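# Reorient the loose object in the hand to match goal pictures

## Task

The object starts loose on the upturned palm of the hand. Rotate it in that hand alone until its orientation relative to the hand matches the two goal pictures. The hand includes the wrist camera, its post and the arm's last link. The task fails if the object touches anything else or leaves the hand. To finish, the object must rest still for a moment on the palm or fingers, clear of the wrist, camera and post. The palm must face straight up. No hand motor may read moving or overload, or be building toward a shutdown; a motor dead from the start is ignored. Then declare the work finished. The hand is opened at that point, and the orientation must still be correct with the object lying on the open hand, so a pose kept only by the grip does not count.

## Robot and tools

Robot: one Doosan M1013 six-joint arm carrying a 16-motor right hand with index, middle, ring and thumb. There is one arm, so every call has a single row or pose, not one per arm. Cameras: cam_high, cam_low and cam_wrist, each 504x504; the wrist camera rides on the hand.

Frames. Scene frame: origin on the table beneath the arm base, +z up, +y to the left when looking along +x. State lines report the hand point here: end_effector_position in metres, end_effector_quat_wxyz, and velocities in m/s and rad/s. The hand point sits in front of the palm, where thumb tip and index/middle tips meet in a pinch. Its own axes: +z runs along straight fingers toward the tips; +x crosses the palm away from the thumb; +y points out of the palm face, and that face is at y = -0.062 m. Finger knuckles are at z = -0.017 m, with tips 0.139 m beyond; bending moves tips toward +y. A rigid mast near the wrist on the palm side (x +0.05 to +0.10, z -0.16 to -0.11, up to y +0.06) can collide. Only the rubber fingertip caps grip well.

execute_actions(actions): a list of actions. Each action is a table of up to 15 rows, one row per 1/30 s step; a shorter table repeats its final row to fill 15 steps (0.5 s). An empty list just returns state and images. Each row has 24 numbers in [-1, 1], optionally 30:
1-6: dx, dy, dz, rx, ry, rz. An offset, not a pose, in the hand point's own axes, measured from the hand point's measured pose when the action began (for a call's first action, the last pose reported in this scene). Every row in an action refers to that same start, not to the previous row. 1.0 equals 0.6 m or 180 degrees; rx, ry, rz form one rotation vector. Each step is clipped to 70 mm and 16 degrees from the current measured pose, and after an action the arm goes no farther than the last clipped pose, so send large changes over several actions.
7-22: absolute goal angles for the hinges, in this order: index_mcp, index_abd, index_pip, index_dip, middle_mcp, middle_abd, middle_pip, middle_dip, ring_mcp, ring_abd, ring_pip, ring_dip, thumb_cmc, thumb_axl, thumb_mcp, thumb_ipl. Each scales linearly between its stops. Degrees at +1/-1 and the straight value: finger _mcp (-18, +128; +0.75), moving toward -1 bends the finger toward the palm; _abd (-60, +60; +0.00), toward -1 swings it sideways away from the thumb; _pip (-29, +108; +0.58); _dip (-21, +117; +0.70). thumb_cmc (-20, +120; +0.71), toward -1 brings the thumb from beside the palm to in front of it; thumb_axl (-27, +140; +0.68) rolls the thumb along its length; thumb_mcp (-69, +109; +0.23) and thumb_ipl (-77, +108; +0.17) bend it, toward +z when thumb_axl is straight, and in the cmc swing direction when thumb_axl is at -0.40.
23: current_limit, cap for all motors, linear from 0 mA at -1 to 550 mA at +1, minimum 11 mA; it also limits hinge speed, and very low values may not lift a finger.
24: speed; set-points travel at (speed+1)/2 of 5.9 rad/s. Starting values are current_limit +0.4, speed -0.6; settings persist until rewritten.
25-30 (optional): stiffness scale 0 to 1 per arm joint, in Joint positions order; persists.

move(target, speed, blocking): target is one such row; its pose part is an offset from the pose in this scene's last result that showed one, and the hand numbers are sent at the start. The path is straight, 0.5 to 10 s (cut off at 10 s), speed 0.002 to 0.5 m/s (default 0.25; turning up to twice that in rad/s). It does not slow for obstacles and may overshoot the requested speed, especially near full reach. With blocking=false you get a result after 0.5 s; until a result shows the move ended, other actions and moves are refused, so use wait or stop. The 'move:' line reports done, off_target, moving, held or fault, plus limits (paced = pose clipped, held = steps blocked by a check) and distance from target.
wait(seconds): 0 to 10; lets time pass holding the last command, returning early if a move ends. stop(): brakes a running move. zoom_image(camera, region=[x0,y0,x1,y1]): pixel box, top-left origin, at most 504x504. show_instructions(): shows the goal pictures. read_manual(section): licence texts only. finished_scene(scene): ends the current scene irreversibly; give its number.

Results: hand_goal (written goals; repeating them keeps a grip), hand_measured (actual positions, same scale; repeating them eases a grip), hand_current_ma (positive pushes toward -1), hand_state per motor: moving, goal, blocked or overload, plus hand_current_limit and hand_speed. 'Hand target' is where the controller is steering the hand point. 'pose unreachable' means the clearance check altered or blocked the command. Step readings list positions at some steps; HELD marks steps partly held back.

Hazards: a motor drawing 495 mA or more accumulates seconds (and loses them below); at 5 s it shuts off for 10 s, dropping what it holds. Pressing harder than needed risks this. Arm faults: contact torque at a joint's load limit (waist/shoulder 312, elbow 147, wrist joints 41.4 N m) or an outside force of 144 N stops the arm for 10 s and skips the rest of the call; during a stop, new hand numbers are discarded. After any fault or HAND FAULT line, the remaining calls in that reply are not run. MOTOR HOT warns of heating; reaching the limit gives an OVER-TEMPERATURE FAULT stop. The stiff arm faults easily if driven past a firm contact; move slowly near contacts. Keep the object on the hand and never let it touch the table or anything else or fall; don't knock items off the table. A loose object may get brief outside nudges. Avoid slams, slips and jerky motion.

Each tool is called after ">>>" by a JSON object that holds its "name" and its "arguments", one argument or row to a line.

Reference images:

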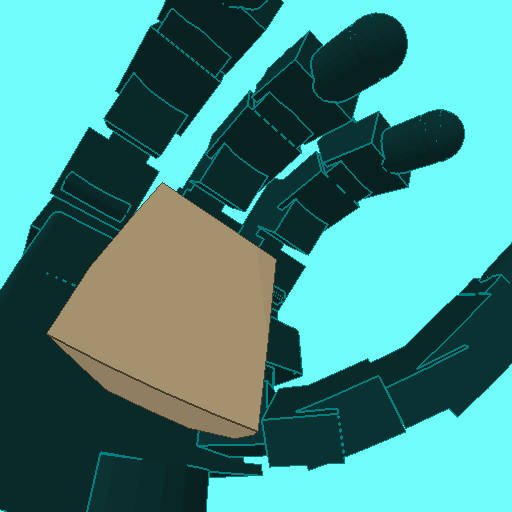

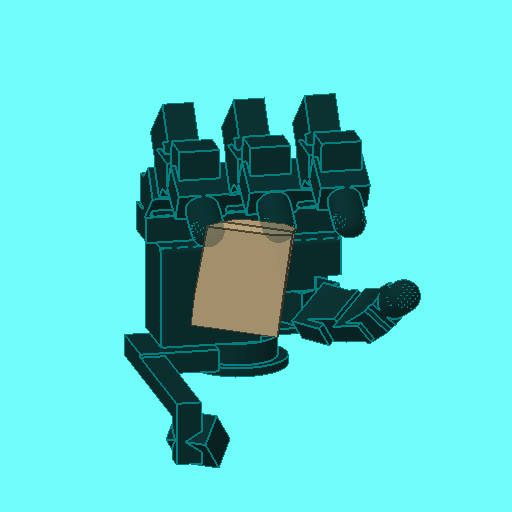

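## Session

>>> {"name": "execute_actions", "arguments": {
  "actions": []
}}

Scene clock: 0.00 s.
end_effector_position=(+0.6972, +0.0096, +0.5621) hand_goal=(+0.046, +0.000, -0.008, +0.280, +0.046, +0.000, -0.008, +0.280, +0.046, +0.000, -0.008, +0.280, -0.104, +0.266, +0.032, -0.018) hand_measured=(+0.062, +0.000, -0.006, +0.282, +0.060, +0.000, -0.006, +0.282, +0.060, +0.000, -0.006, +0.282, -0.090, +0.270, +0.034, -0.016) hand_current_ma=(+85, +0, +13, +12, +79, +0, +13, +12, +79, +0, +13, +12, +76, +26, +13, +12) hand_state=(goal, goal, goal, goal, goal, goal, goal, goal, goal, goal, goal, goal, goal, goal, goal, goal) hand_current_limit=0.40 hand_speed=-0.60 end_effector_quat_wxyz=(+0.708, +0.693, +0.087, +0.107) end_effector_velocity=(+0.000, +0.000, -0.000) end_effector_angular_velocity=(-0.000, +0.002, +0.000)
Joint positions: [ 0.295  0.388  1.768 -1.566  1.628 -0.959]
Joint velocities: [ 0.     0.     0.     0.    -0.001 -0.001]
Hand target: +0.697, +0.010, +0.562; +0.708, +0.693, +0.087, +0.107
Joint stiffness scale: [1. 1. 1. 1. 1. 1.]

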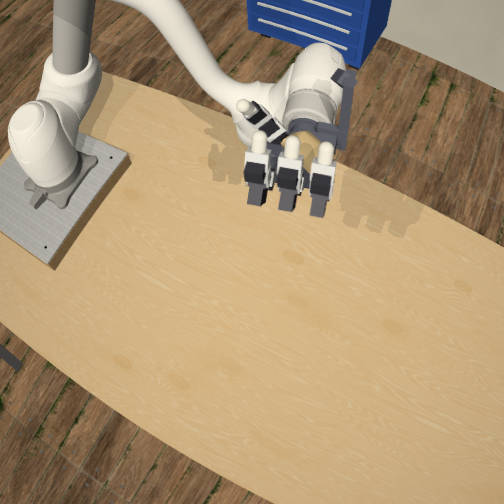

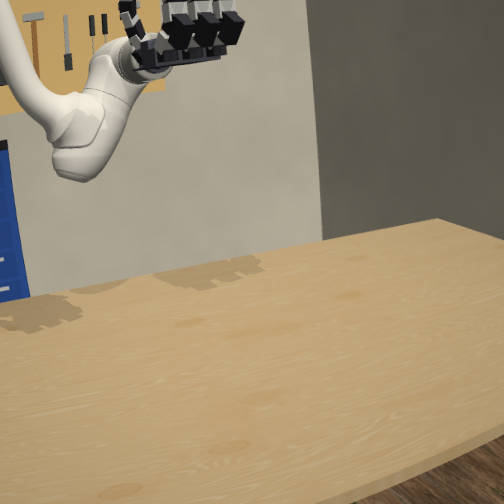

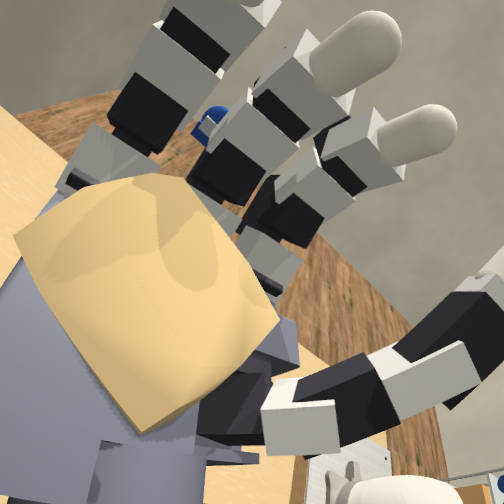

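>>> {"name": "move", "arguments": {
  "target": [0,-0.15,0.2,0,0,0,0.6,0,0.5,0.6,0.6,0,0.5,0.6,0.6,0,0.5,0.6,0.5,0.6,0.2,0.17,0.4,-0.6],
  "speed": 0.1
}}

>>> {"name": "zoom_image", "arguments": {
  "camera": "cam_high",
  "region": [180,80,400,300]
}}

>>> {"name": "zoom_image", "arguments": {
  "camera": "cam_low",
  "region": [100,0,400,300]
}}

Scene clock: 14.37 s.
end_effector_position=(+0.7319, -0.1060, +0.4788) hand_goal=(+0.600, +0.000, +0.500, +0.600, +0.600, +0.000, +0.500, +0.600, +0.600, +0.000, +0.500, +0.600, +0.500, +0.600, +0.200, +0.170) hand_measured=(+0.610, +0.000, +0.500, +0.598, +0.610, +0.000, +0.500, +0.598, +0.610, +0.000, +0.500, +0.598, +0.510, +0.598, +0.200, +0.168) hand_current_ma=(+58, +0, +4, -11, +55, +0, +4, -11, +54, +0, +5, -11, +56, -12, -4, -12) hand_state=(goal, goal, goal, goal, goal, goal, goal, goal, goal, goal, goal, goal, goal, goal, goal, goal) hand_current_limit=0.40 hand_speed=-0.60 end_effector_quat_wxyz=(+0.709, +0.692, +0.084, +0.107) end_effector_velocity=(+0.000, -0.001, +0.000) end_effector_angular_velocity=(-0.000, -0.003, +0.001)
Joint positions: [ 0.122  0.475  1.819 -1.671  1.503 -0.813]
Joint velocities: [-0.002  0.001 -0.001 -0.002 -0.001  0.003]
Hand target: +0.733, -0.107, +0.475; +0.708, +0.693, +0.087, +0.107
Off the commanded pose: 0.004 m, 0 deg.
Joint stiffness scale: [1. 1. 1. 1. 1. 1.]
move: off_target
camera_calibration (this result's frames):
cam_wrist: T_world_to_cam=[[-0.758665, -0.178085, 0.626668, 0.267483], [-0.592838, 0.587565, -0.550737, 0.713082], [-0.270131, -0.789337, -0.55134, 0.500224], [0, 0, 0, 1]] pos_world=[0.760798, 0.0234986, 0.50089]

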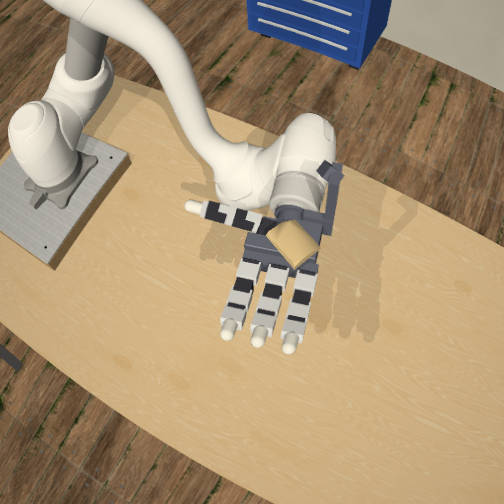

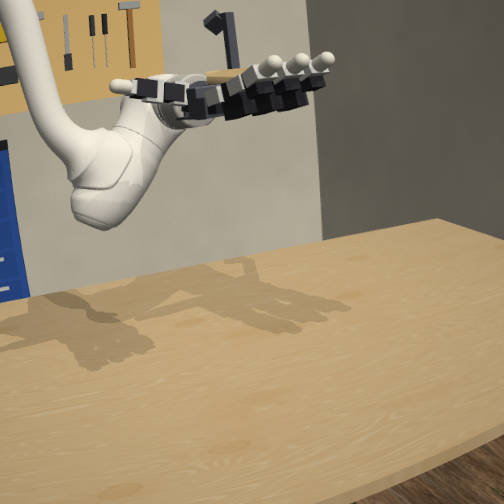

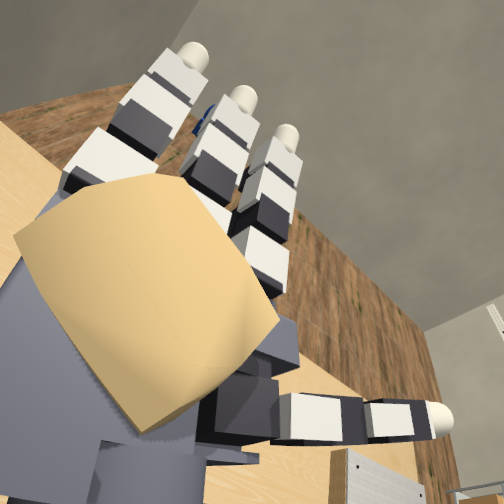

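Region (180, 80, 400, 300) of cam_high's 504x504 image, scaled by 2.291, with more detail than that image has.

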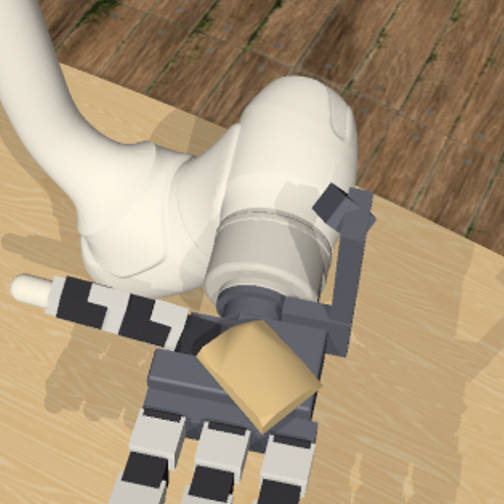

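Region (100, 0, 400, 300) of cam_low's 504x504 image, scaled by 1.680, with more detail than that image has.

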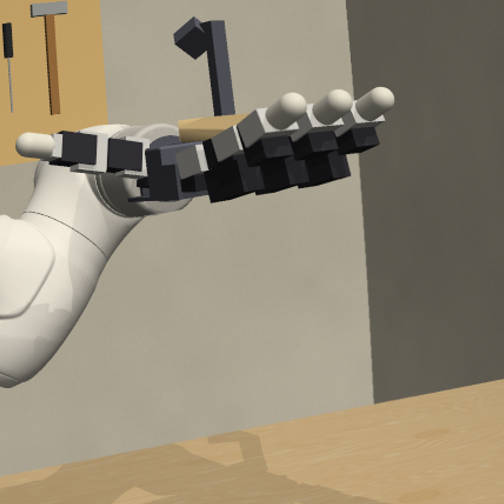

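>>> {"name": "move", "arguments": {
  "target": [0,0,0,0.14,0,0,0.72,0,-0.5,0.3,0.72,0,-0.5,0.3,0.72,0,-0.5,0.3,0.5,0.6,0.2,0.17,0.4,-0.2],
  "speed": 0.1
}}

>>> {"name": "zoom_image", "arguments": {
  "camera": "cam_high",
  "region": [180,130,400,350]
}}

Scene clock: 26.70 s.
end_effector_position=(+0.7300, -0.1067, +0.4772) hand_goal=(+0.720, +0.000, -0.500, +0.300, +0.720, +0.000, -0.500, +0.300, +0.720, +0.000, -0.500, +0.300, +0.500, +0.600, +0.200, +0.170) hand_measured=(+0.730, +0.000, -0.494, +0.302, +0.730, +0.000, -0.496, +0.302, +0.730, +0.000, -0.494, +0.302, +0.510, +0.598, +0.200, +0.168) hand_current_ma=(+57, +0, +26, +14, +58, +0, +26, +13, +55, +0, +26, +13, +56, -12, -4, -12) hand_state=(goal, goal, goal, goal, goal, goal, goal, goal, goal, goal, goal, goal, goal, goal, goal, goal) hand_current_limit=0.40 hand_speed=-0.20 end_effector_quat_wxyz=(+0.544, +0.829, +0.104, +0.083) end_effector_velocity=(+0.000, +0.000, -0.001) end_effector_angular_velocity=(+0.010, +0.004, -0.000)
Joint positions: [ 0.144  0.36   1.751 -1.266  1.285 -1.069]
Joint velocities: [-0.    -0.001 -0.002  0.011 -0.003 -0.008]
Hand target: +0.732, -0.106, +0.479; +0.540, +0.830, +0.105, +0.086
Off the commanded pose: 0.003 m, 1 deg.
Joint stiffness scale: [1. 1. 1. 1. 1. 1.]
move: done
camera_calibration (this result's frames):
cam_wrist: T_world_to_cam=[[-0.682631, -0.438876, 0.584296, 0.203831], [-0.642855, 0.740866, -0.194566, 0.594398], [-0.347495, -0.508435, -0.787872, 0.6975], [0, 0, 0, 1]] pos_world=[0.76363, 0.00372113, 0.546093]

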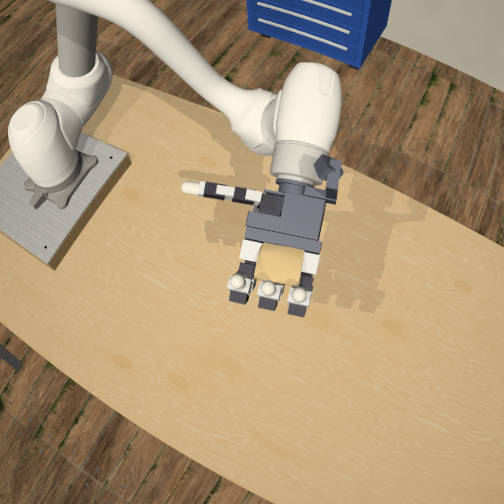

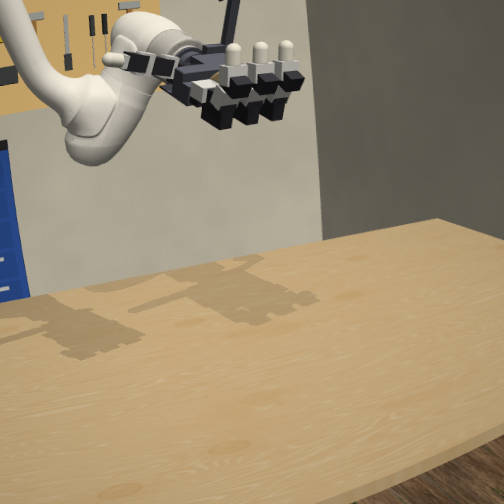

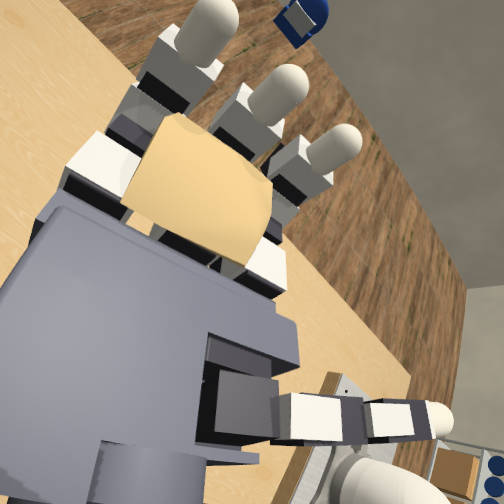

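Region (180, 130, 400, 350) of cam_high's 504x504 image, scaled by 2.291, with more detail than that image has.

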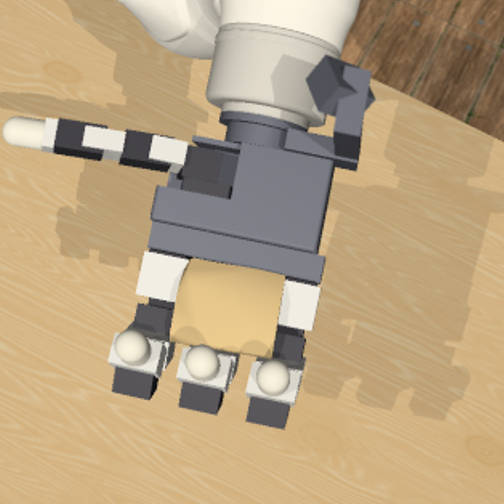

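>>> {"name": "move", "arguments": {
  "target": [0,0,0,0,0,0,-0.3,0,0.2,0.5,-0.3,0,0.2,0.5,-0.3,0,0.2,0.5,0.5,0.6,0.2,0.17,0.4,-0.7]
}}

Scene clock: 35.00 s.
end_effector_position=(+0.7300, -0.1067, +0.4770) hand_goal=(-0.300, +0.000, +0.200, +0.500, -0.300, +0.000, +0.200, +0.500, -0.300, +0.000, +0.200, +0.500, +0.500, +0.600, +0.200, +0.170) hand_measured=(-0.282, +0.000, +0.200, +0.498, -0.280, +0.000, +0.200, +0.498, -0.284, +0.000, +0.200, +0.498, +0.510, +0.598, +0.200, +0.168) hand_current_ma=(+95, +0, -4, -13, +104, +0, -4, -13, +89, +0, -4, -13, +56, -12, -4, -12) hand_state=(goal, goal, goal, goal, goal, goal, goal, goal, goal, goal, goal, goal, goal, goal, goal, goal) hand_current_limit=0.40 hand_speed=-0.70 end_effector_quat_wxyz=(+0.543, +0.829, +0.105, +0.082) end_effector_velocity=(+0.000, +0.000, +0.000) end_effector_angular_velocity=(+0.000, -0.001, -0.000)
Joint positions: [ 0.144  0.36   1.751 -1.265  1.284 -1.07 ]
Joint velocities: [ 0.     0.    -0.001  0.     0.     0.001]
Hand target: +0.730, -0.107, +0.477; +0.544, +0.829, +0.104, +0.083
Off the commanded pose: 0.000 m, 0 deg.
Joint stiffness scale: [1. 1. 1. 1. 1. 1.]
move: done
camera_calibration (this result's frames):
cam_wrist: T_world_to_cam=[[-0.682246, -0.439411, 0.584344, 0.203587], [-0.642993, 0.741028, -0.193489, 0.593953], [-0.347994, -0.507736, -0.788102, 0.697921], [0, 0, 0, 1]] pos_world=[0.763677, 0.0036825, 0.545991]

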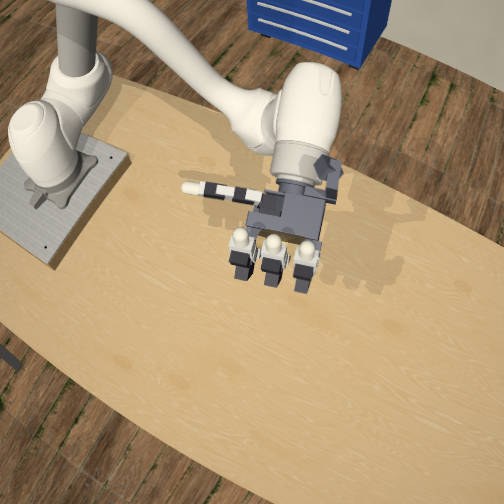

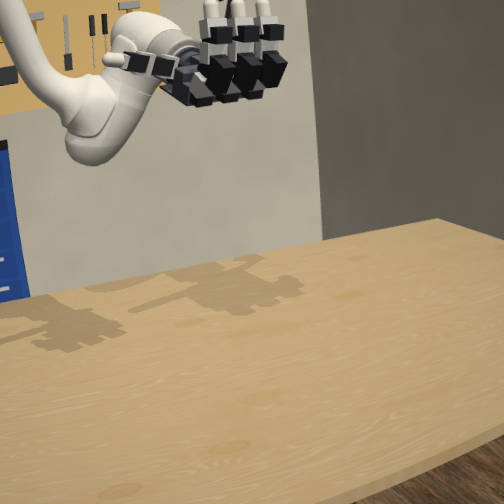

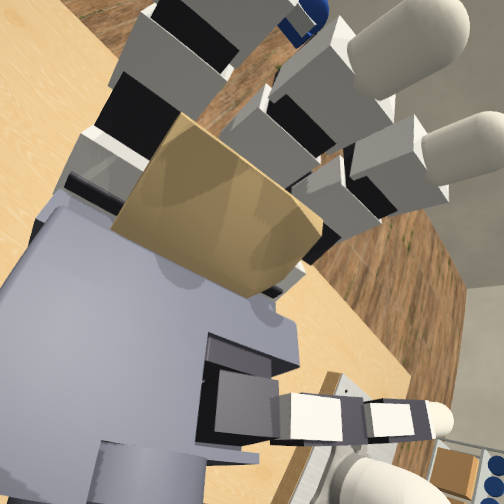

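Working. Continue.

>>> {"name": "move", "arguments": {
  "target": [0,0,0,0,0,0,-0.85,0,0.3,0.6,-0.85,0,0.3,0.6,-0.85,0,0.3,0.6,0.5,0.6,0.2,0.17,0.4,-0.7]
}}

>>> {"name": "move", "arguments": {
  "target": [0,0,0,-0.14,0,0,-0.85,0,0.3,0.6,-0.85,0,0.3,0.6,-0.85,0,0.3,0.6,0.5,0.6,0.2,0.17,0.4,-0.7],
  "speed": 0.1
}}

>>> {"name": "move", "arguments": {
  "target": [0,0,0,0,0,0,0.3,0,0.3,0.6,0.3,0,0.3,0.6,0.3,0,0.3,0.6,0.5,0.6,0.2,0.17,0.4,-0.5]
}}

>>> {"name": "zoom_image", "arguments": {
  "camera": "cam_high",
  "region": [180,130,400,350]
}}

Scene clock: 43.43 s.
end_effector_position=(+0.7300, -0.1067, +0.4770) hand_goal=(-0.850, +0.000, +0.300, +0.600, -0.850, +0.000, +0.300, +0.600, -0.850, +0.000, +0.300, +0.600, +0.500, +0.600, +0.200, +0.170) hand_measured=(-0.848, +0.000, +0.298, +0.598, -0.844, +0.000, +0.298, +0.598, -0.846, +0.000, +0.298, +0.598, +0.510, +0.598, +0.200, +0.168) hand_current_ma=(+15, +0, -10, -14, +31, +0, -9, -14, +18, +0, -10, -14, +56, -12, -4, -12) hand_state=(goal, goal, goal, goal, goal, goal, goal, goal, goal, goal, goal, goal, goal, goal, goal, goal) hand_current_limit=0.40 hand_speed=-0.70 end_effector_quat_wxyz=(+0.543, +0.829, +0.105, +0.082) end_effector_velocity=(-0.000, -0.000, +0.000) end_effector_angular_velocity=(+0.001, -0.003, +0.000)
Joint positions: [ 0.144  0.36   1.751 -1.265  1.284 -1.07 ]
Joint velocities: [-0.    -0.001 -0.     0.    -0.001  0.002]
Hand target: +0.730, -0.107, +0.477; +0.543, +0.829, +0.105, +0.082
Off the commanded pose: 0.000 m, 0 deg.
Joint stiffness scale: [1. 1. 1. 1. 1. 1.]
move: done
camera_calibration (this result's frames):
cam_wrist: T_world_to_cam=[[-0.682246, -0.439411, 0.584344, 0.203587], [-0.642993, 0.741028, -0.193489, 0.593953], [-0.347994, -0.507736, -0.788101, 0.697921], [0, 0, 0, 1]] pos_world=[0.763677, 0.00368246, 0.545991]

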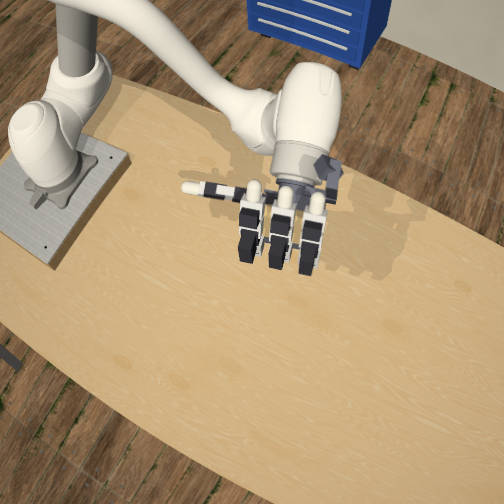

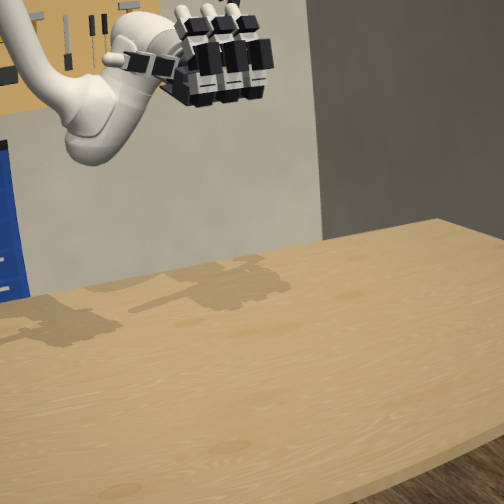

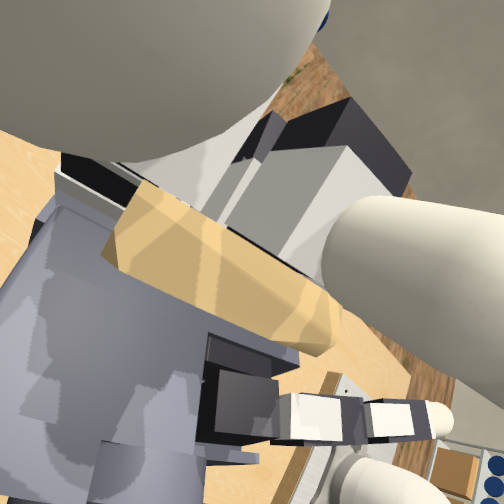

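Scene clock: 45.97 s.
end_effector_position=(+0.7318, -0.1057, +0.4784) hand_goal=(-0.850, +0.000, +0.300, +0.600, -0.850, +0.000, +0.300, +0.600, -0.850, +0.000, +0.300, +0.600, +0.500, +0.600, +0.200, +0.170) hand_measured=(-0.854, +0.000, +0.298, +0.598, -0.854, +0.000, +0.298, +0.598, -0.852, +0.000, +0.298, +0.598, +0.510, +0.598, +0.200, +0.168) hand_current_ma=(-17, +0, -10, -14, -16, +0, -9, -14, -16, +0, -10, -14, +56, -12, -4, -12) hand_state=(goal, goal, goal, goal, goal, goal, goal, goal, goal, goal, goal, goal, goal, goal, goal, goal) hand_current_limit=0.40 hand_speed=-0.70 end_effector_quat_wxyz=(+0.708, +0.693, +0.085, +0.105) end_effector_velocity=(-0.000, +0.000, +0.001) end_effector_angular_velocity=(-0.009, -0.006, -0.000)
Joint positions: [ 0.123  0.475  1.819 -1.668  1.503 -0.816]
Joint velocities: [-0.001  0.002  0.001 -0.009  0.007  0.006]
Hand target: +0.730, -0.107, +0.477; +0.711, +0.690, +0.084, +0.103
Off the commanded pose: 0.002 m, 1 deg.
Joint stiffness scale: [1. 1. 1. 1. 1. 1.]
move: done
camera_calibration (this result's frames):
cam_wrist: T_world_to_cam=[[-0.756753, -0.17802, 0.628994, 0.265222], [-0.594136, 0.5886, -0.548227, 0.712482], [-0.272631, -0.78858, -0.551193, 0.501966], [0, 0, 0, 1]] pos_world=[0.76087, 0.0236879, 0.500459]

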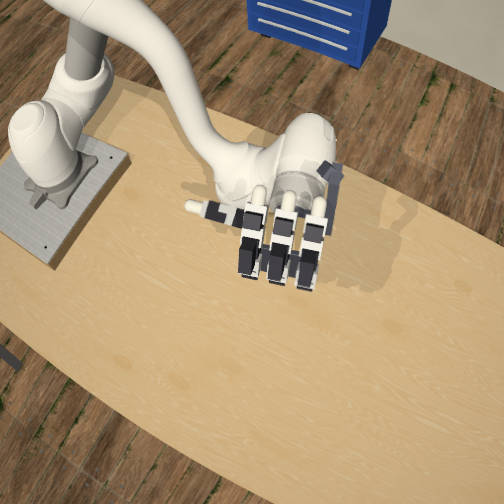

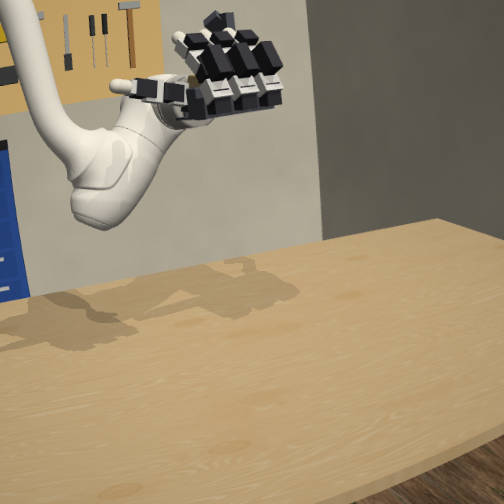

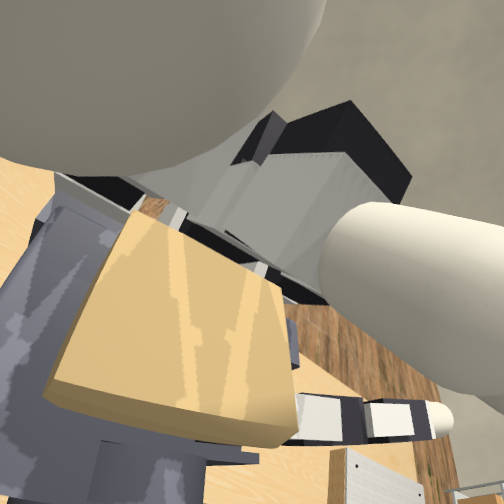

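Scene clock: 47.23 s.
end_effector_position=(+0.7318, -0.1057, +0.4784) hand_goal=(+0.300, +0.000, +0.300, +0.600, +0.300, +0.000, +0.300, +0.600, +0.300, +0.000, +0.300, +0.600, +0.500, +0.600, +0.200, +0.170) hand_measured=(+0.308, +0.000, +0.300, +0.598, +0.308, +0.000, +0.300, +0.598, +0.308, +0.000, +0.300, +0.598, +0.510, +0.598, +0.200, +0.168) hand_current_ma=(+46, +0, -1, -12, +43, +0, -1, -12, +42, +0, -1, -12, +56, -12, -4, -12) hand_state=(goal, goal, goal, goal, goal, goal, goal, goal, goal, goal, goal, goal, goal, goal, goal, goal) hand_current_limit=0.40 hand_speed=-0.50 end_effector_quat_wxyz=(+0.708, +0.693, +0.085, +0.105) end_effector_velocity=(+0.000, -0.000, +0.001) end_effector_angular_velocity=(+0.000, +0.000, +0.000)
Joint positions: [ 0.123  0.475  1.819 -1.669  1.503 -0.816]
Joint velocities: [-0.    -0.001 -0.    -0.    -0.001 -0.001]
Hand target: +0.732, -0.106, +0.478; +0.708, +0.693, +0.085, +0.105
Off the commanded pose: 0.000 m, 0 deg.
Joint stiffness scale: [1. 1. 1. 1. 1. 1.]
move: done
camera_calibration (this result's frames):
cam_wrist: T_world_to_cam=[[-0.756801, -0.177923, 0.628964, 0.265268], [-0.594093, 0.588519, -0.548361, 0.712515], [-0.272591, -0.788663, -0.551094, 0.501892], [0, 0, 0, 1]] pos_world=[0.760867, 0.023693, 0.500461]

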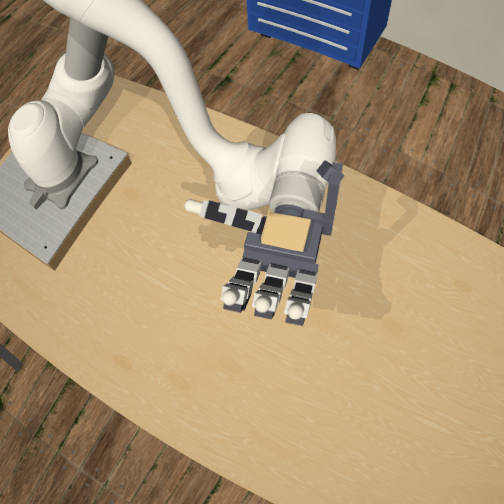

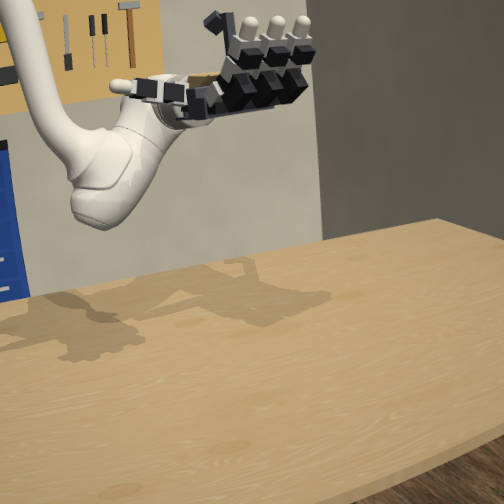

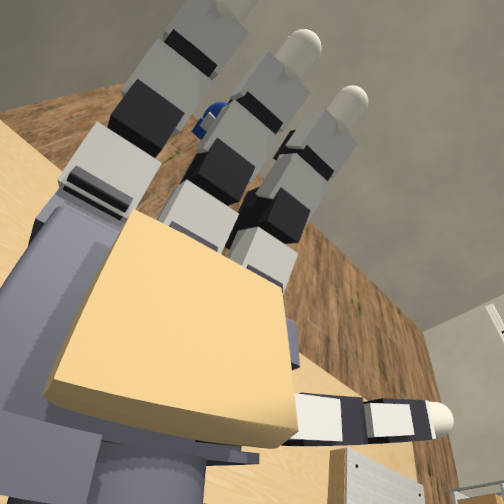

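Region (180, 130, 400, 350) of cam_high's 504x504 image, scaled by 2.291, with more detail than that image has.

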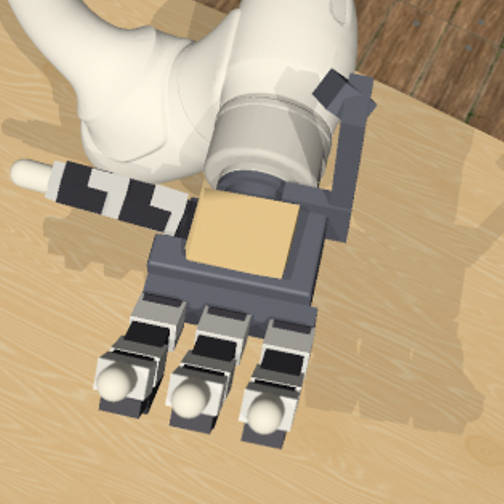

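>>> {"name": "move", "arguments": {
  "target": [0,0,0,0,0,0,0.3,0,0.3,0.6,0.3,0,0.3,0.6,0.3,0,0.3,0.6,-0.6,0.6,0.2,0.17,0.4,-0.7]
}}

>>> {"name": "move", "arguments": {
  "target": [0,0,0,0,0,0,0.3,0,0.3,0.6,0.3,0,0.3,0.6,-0.45,0.3,-0.3,-0.2,0.3,0.6,0.2,0.17,0.4,-0.5]
}}

>>> {"name": "zoom_image", "arguments": {
  "camera": "cam_high",
  "region": [180,130,400,350]
}}

Scene clock: 94.50 s.
end_effector_position=(+0.7318, -0.1057, +0.4784) hand_goal=(+0.300, +0.000, +0.300, +0.600, +0.300, +0.000, +0.300, +0.600, +0.300, +0.000, +0.300, +0.600, -0.600, +0.600, +0.200, +0.170) hand_measured=(+0.308, +0.000, +0.300, +0.598, +0.308, +0.000, +0.300, +0.598, +0.308, +0.000, +0.300, +0.598, -0.596, +0.598, +0.200, +0.168) hand_current_ma=(+46, +0, -1, -12, +43, +0, -1, -12, +42, +0, -1, -12, +22, -12, -4, -12) hand_state=(goal, goal, goal, goal, goal, goal, goal, goal, goal, goal, goal, goal, goal, goal, goal, goal) hand_current_limit=0.40 hand_speed=-0.70 end_effector_quat_wxyz=(+0.708, +0.693, +0.085, +0.105) end_effector_velocity=(+0.000, -0.000, -0.000) end_effector_angular_velocity=(-0.000, +0.003, -0.000)
Joint positions: [ 0.123  0.475  1.819 -1.669  1.503 -0.816]
Joint velocities: [-0.     0.    -0.     0.    -0.    -0.003]
Hand target: +0.732, -0.106, +0.478; +0.708, +0.693, +0.085, +0.105
Off the commanded pose: 0.000 m, 0 deg.
Joint stiffness scale: [1. 1. 1. 1. 1. 1.]
move: done
camera_calibration (this result's frames):
cam_wrist: T_world_to_cam=[[-0.756801, -0.177923, 0.628964, 0.265269], [-0.594093, 0.588519, -0.548361, 0.712514], [-0.272591, -0.788663, -0.551094, 0.501892], [0, 0, 0, 1]] pos_world=[0.760867, 0.0236931, 0.500461]

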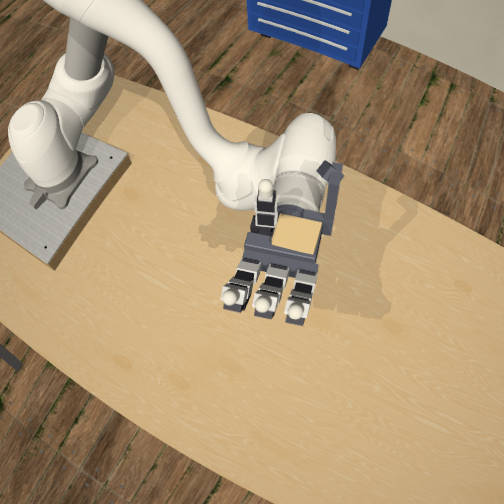

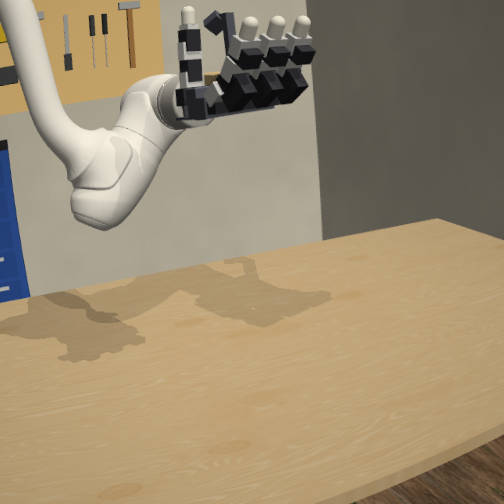

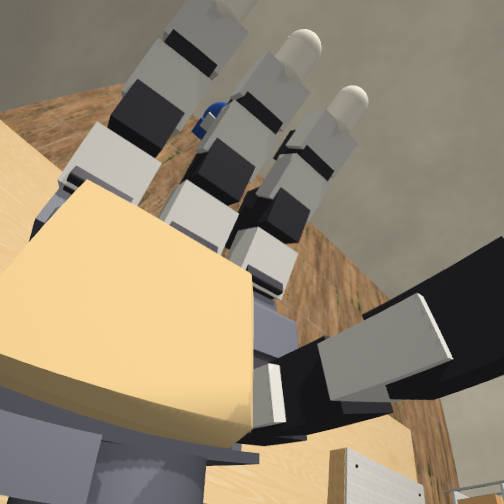

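Scene clock: 95.53 s.
end_effector_position=(+0.7318, -0.1057, +0.4784) hand_goal=(+0.300, +0.000, +0.300, +0.600, +0.300, +0.000, +0.300, +0.600, -0.450, +0.300, -0.300, -0.200, +0.300, +0.600, +0.200, +0.170) hand_measured=(+0.308, +0.000, +0.300, +0.598, +0.308, +0.002, +0.300, +0.598, -0.450, +0.298, -0.300, -0.198, +0.310, +0.598, +0.200, +0.168) hand_current_ma=(+46, +0, -1, -12, +43, +6, -1, -12, +6, -9, +0, +11, +51, -12, -4, -12) hand_state=(goal, goal, goal, goal, goal, goal, goal, goal, goal, goal, goal, goal, goal, goal, goal, goal) hand_current_limit=0.40 hand_speed=-0.50 end_effector_quat_wxyz=(+0.708, +0.693, +0.085, +0.105) end_effector_velocity=(+0.000, -0.000, -0.000) end_effector_angular_velocity=(-0.000, +0.000, -0.000)
Joint positions: [ 0.123  0.475  1.819 -1.669  1.503 -0.816]
Joint velocities: [-0.  0. -0.  0.  0. -0.]
Hand target: +0.732, -0.106, +0.478; +0.708, +0.693, +0.085, +0.105
Off the commanded pose: 0.000 m, 0 deg.
Joint stiffness scale: [1. 1. 1. 1. 1. 1.]
move: done
camera_calibration (this result's frames):
cam_wrist: T_world_to_cam=[[-0.756801, -0.177923, 0.628964, 0.265268], [-0.594093, 0.588519, -0.548361, 0.712514], [-0.272591, -0.788663, -0.551094, 0.501892], [0, 0, 0, 1]] pos_world=[0.760867, 0.0236931, 0.50046]

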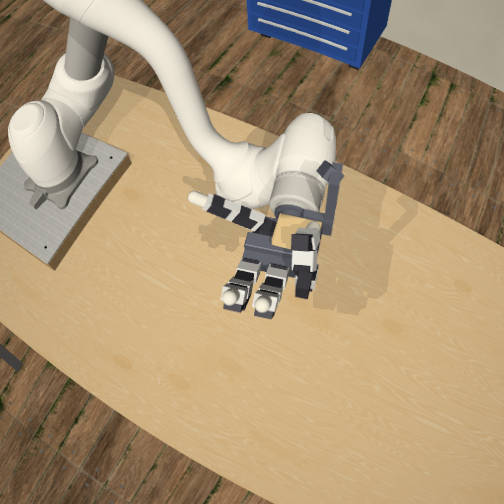

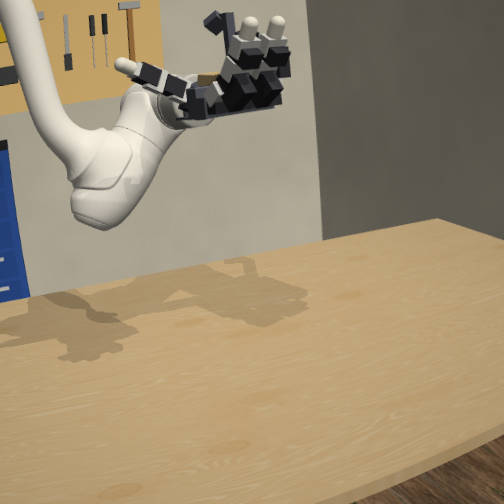

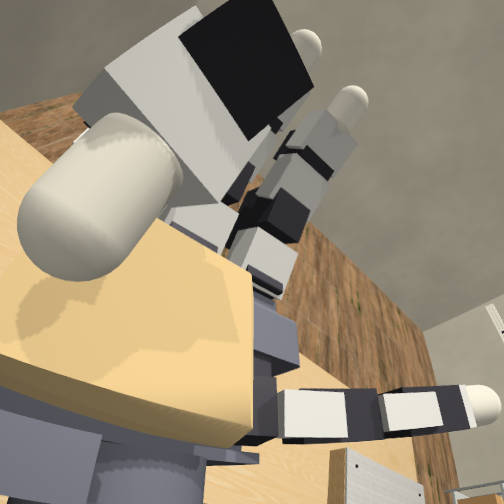

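Region (180, 130, 400, 350) of cam_high's 504x504 image, scaled by 2.291, with more detail than that image has.

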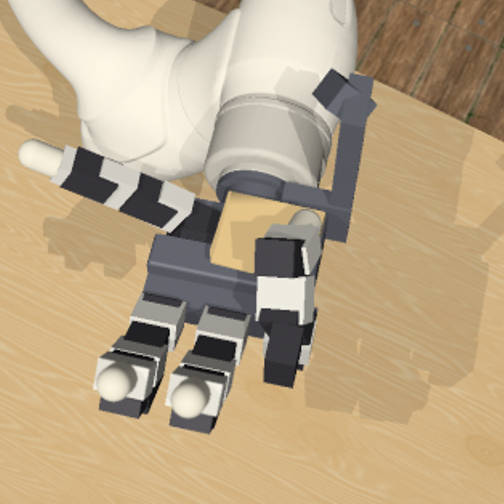

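>>> {"name": "move", "arguments": {
  "target": [0,0,0,0,0,0,0.3,0,0.3,0.6,0.3,0,0.3,0.6,-0.34,0,-0.59,0.15,0.3,0.6,0.2,0.17,0.4,-0.5]
}}

>>> {"name": "move", "arguments": {
  "target": [0,0,0,0,0,0,0.3,0,0.3,0.6,0.3,0,0.3,0.6,-0.34,0,-0.59,-0.15,0.3,0.6,0.2,0.17,0.4,-0.7]
}}

Scene clock: 102.23 s.
end_effector_position=(+0.7318, -0.1057, +0.4784) hand_goal=(+0.300, +0.000, +0.300, +0.600, +0.300, +0.000, +0.300, +0.600, -0.340, +0.000, -0.590, +0.150, +0.300, +0.600, +0.200, +0.170) hand_measured=(+0.308, +0.000, +0.300, +0.598, +0.308, +0.002, +0.300, +0.598, -0.342, +0.004, -0.590, +0.146, +0.310, +0.598, +0.200, +0.168) hand_current_ma=(+46, +0, -1, -12, +43, +6, -1, -12, -16, +16, -2, -20, +51, -12, -4, -12) hand_state=(goal, goal, goal, goal, goal, goal, goal, goal, goal, goal, goal, goal, goal, goal, goal, goal) hand_current_limit=0.40 hand_speed=-0.50 end_effector_quat_wxyz=(+0.708, +0.693, +0.085, +0.105) end_effector_velocity=(+0.000, -0.000, +0.000) end_effector_angular_velocity=(-0.000, -0.000, -0.000)
Joint positions: [ 0.123  0.475  1.819 -1.669  1.503 -0.816]
Joint velocities: [-0.  0. -0.  0.  0. -0.]
Hand target: +0.732, -0.106, +0.478; +0.708, +0.693, +0.085, +0.105
Off the commanded pose: 0.000 m, 0 deg.
Joint stiffness scale: [1. 1. 1. 1. 1. 1.]
move: done
camera_calibration (this result's frames):
cam_wrist: T_world_to_cam=[[-0.756801, -0.177923, 0.628964, 0.265268], [-0.594093, 0.588519, -0.548361, 0.712515], [-0.272591, -0.788663, -0.551094, 0.501892], [0, 0, 0, 1]] pos_world=[0.760867, 0.0236931, 0.50046]

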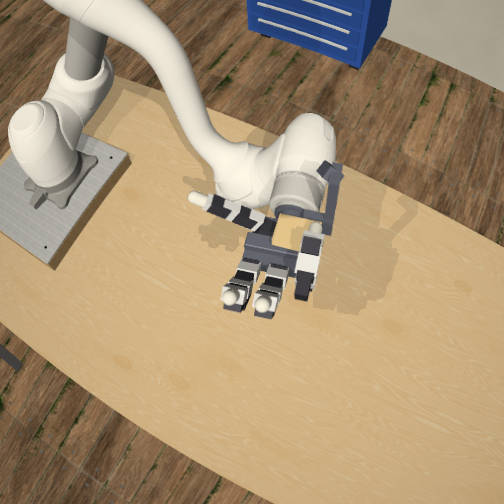

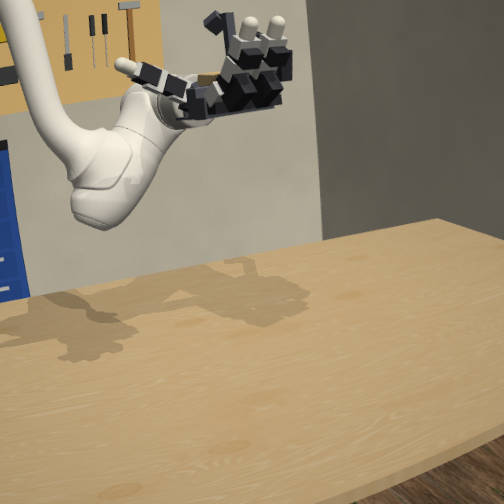

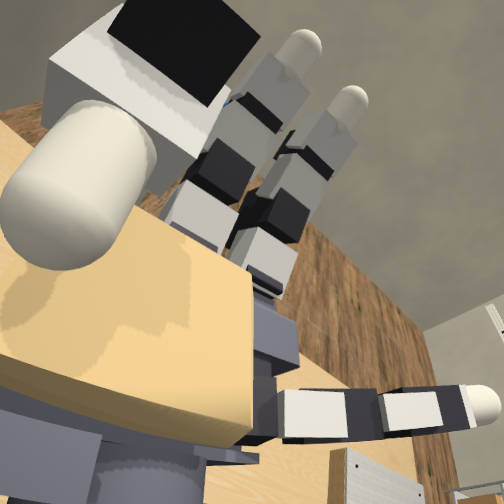

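Scene clock: 102.90 s.
end_effector_position=(+0.7318, -0.1057, +0.4784) hand_goal=(+0.300, +0.000, +0.300, +0.600, +0.300, +0.000, +0.300, +0.600, -0.340, +0.000, -0.590, -0.150, +0.300, +0.600, +0.200, +0.170) hand_measured=(+0.308, +0.000, +0.300, +0.598, +0.308, +0.002, +0.300, +0.598, -0.330, +0.004, -0.572, -0.124, +0.310, +0.598, +0.200, +0.168) hand_current_ma=(+46, +0, -1, -12, +43, +6, -1, -12, +59, +14, +86, +141, +51, -12, -4, -12) hand_state=(goal, goal, goal, goal, goal, goal, goal, goal, goal, goal, goal, blocked, goal, goal, goal, goal) hand_current_limit=0.40 hand_speed=-0.70 end_effector_quat_wxyz=(+0.708, +0.693, +0.085, +0.105) end_effector_velocity=(-0.000, +0.000, +0.000) end_effector_angular_velocity=(-0.001, -0.000, -0.001)
Joint positions: [ 0.123  0.475  1.819 -1.669  1.503 -0.816]
Joint velocities: [ 0.    -0.    -0.     0.     0.001 -0.001]
Hand target: +0.732, -0.106, +0.478; +0.708, +0.693, +0.085, +0.105
Off the commanded pose: 0.000 m, 0 deg.
Joint stiffness scale: [1. 1. 1. 1. 1. 1.]
move: done
camera_calibration (this result's frames):
cam_wrist: T_world_to_cam=[[-0.756801, -0.177923, 0.628964, 0.265269], [-0.594093, 0.588519, -0.548361, 0.712514], [-0.272591, -0.788663, -0.551094, 0.501892], [0, 0, 0, 1]] pos_world=[0.760867, 0.023693, 0.50046]

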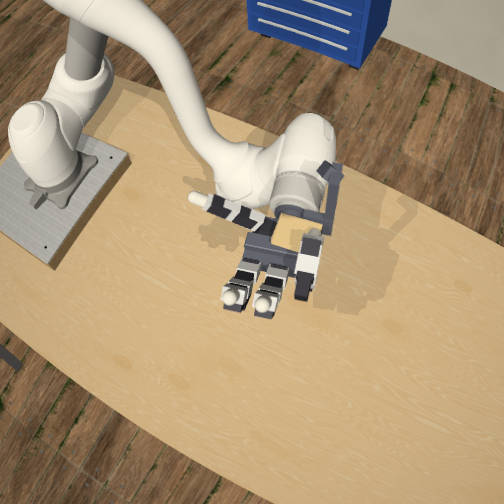

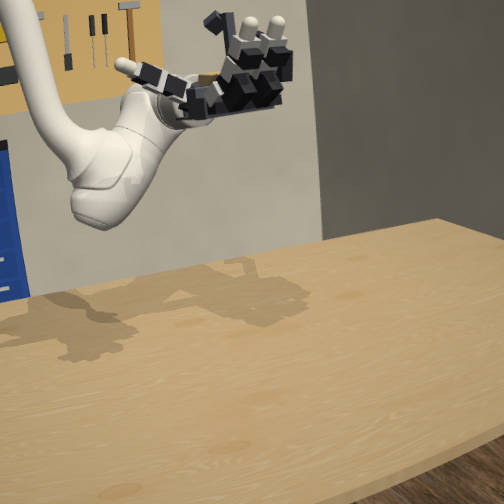

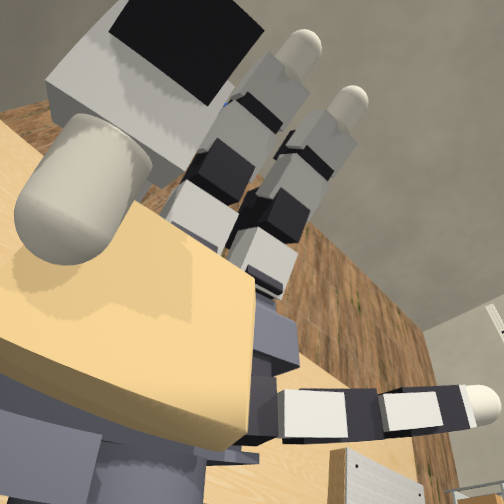

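Pinned. Tilt, with index/middle as a fence.

>>> {"name": "move", "arguments": {
  "target": [0,0,0,0.17,0,0,0.7,0,-0.5,0.3,0.7,0,-0.5,0.3,-0.34,0,-0.59,-0.15,0.3,0.6,0.2,0.17,0.4,-0.4],
  "speed": 0.1
}}

>>> {"name": "zoom_image", "arguments": {
  "camera": "cam_high",
  "region": [180,130,400,350]
}}

Scene clock: 110.90 s.
end_effector_position=(+0.7301, -0.1049, +0.4766) hand_goal=(+0.700, +0.000, -0.500, +0.300, +0.700, +0.000, -0.500, +0.300, -0.340, +0.000, -0.590, -0.150, +0.300, +0.600, +0.200, +0.170) hand_measured=(+0.710, +0.000, -0.496, +0.302, +0.710, +0.002, -0.496, +0.302, -0.324, +0.004, -0.572, -0.132, +0.310, +0.598, +0.200, +0.168) hand_current_ma=(+52, +0, +24, +13, +49, +6, +24, +13, +88, +14, +86, +94, +51, -12, -4, -12) hand_state=(goal, goal, goal, goal, goal, goal, goal, goal, goal, goal, goal, goal, goal, goal, goal, goal) hand_current_limit=0.40 hand_speed=-0.40 end_effector_quat_wxyz=(+0.504, +0.854, +0.110, +0.076) end_effector_velocity=(+0.000, -0.000, -0.001) end_effector_angular_velocity=(+0.009, +0.007, +0.001)
Joint positions: [ 0.142  0.34   1.73  -1.164  1.255 -1.141]
Joint velocities: [-0.001 -0.001 -0.002  0.012 -0.002 -0.01 ]
Hand target: +0.732, -0.106, +0.478; +0.500, +0.855, +0.110, +0.079
Off the commanded pose: 0.003 m, 1 deg.
Joint stiffness scale: [1. 1. 1. 1. 1. 1.]
move: done
camera_calibration (this result's frames):
cam_wrist: T_world_to_cam=[[-0.664582, -0.493694, 0.560889, 0.197262], [-0.649623, 0.752656, -0.107233, 0.557508], [-0.369216, -0.435632, -0.820917, 0.737249], [0, 0, 0, 1]] pos_world=[0.765471, -0.00105511, 0.554361]

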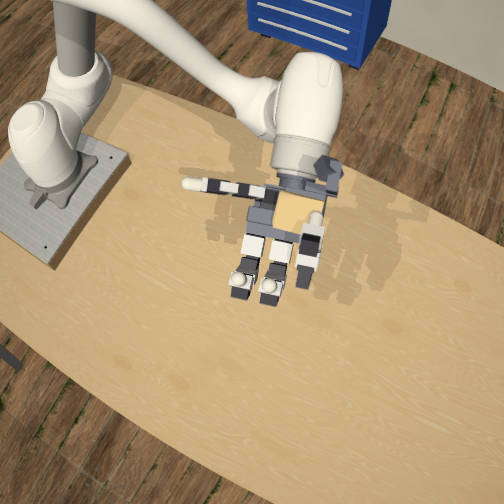

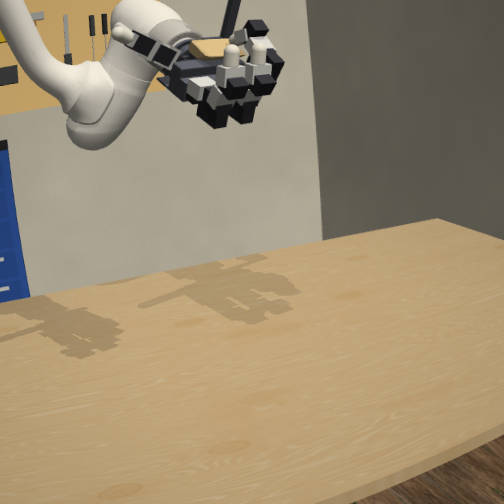

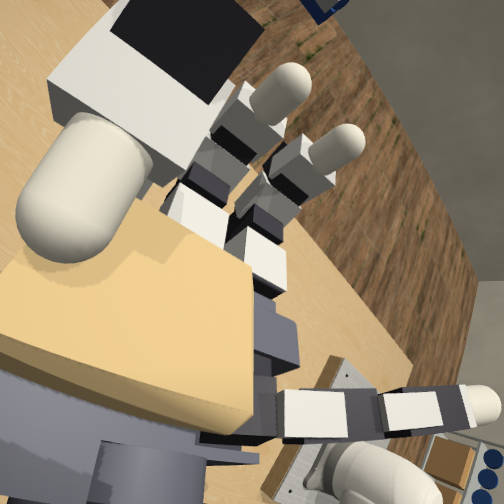

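Region (180, 130, 400, 350) of cam_high's 504x504 image, scaled by 2.291, with more detail than that image has.

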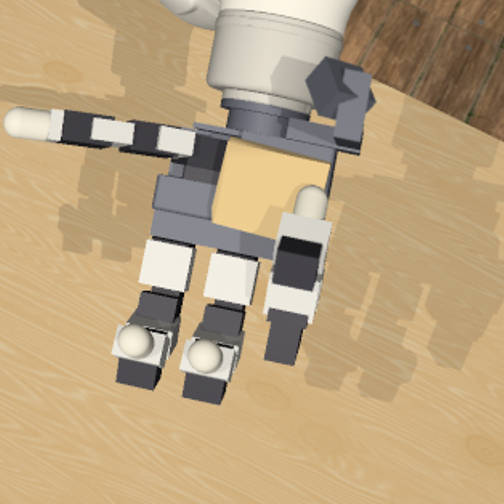

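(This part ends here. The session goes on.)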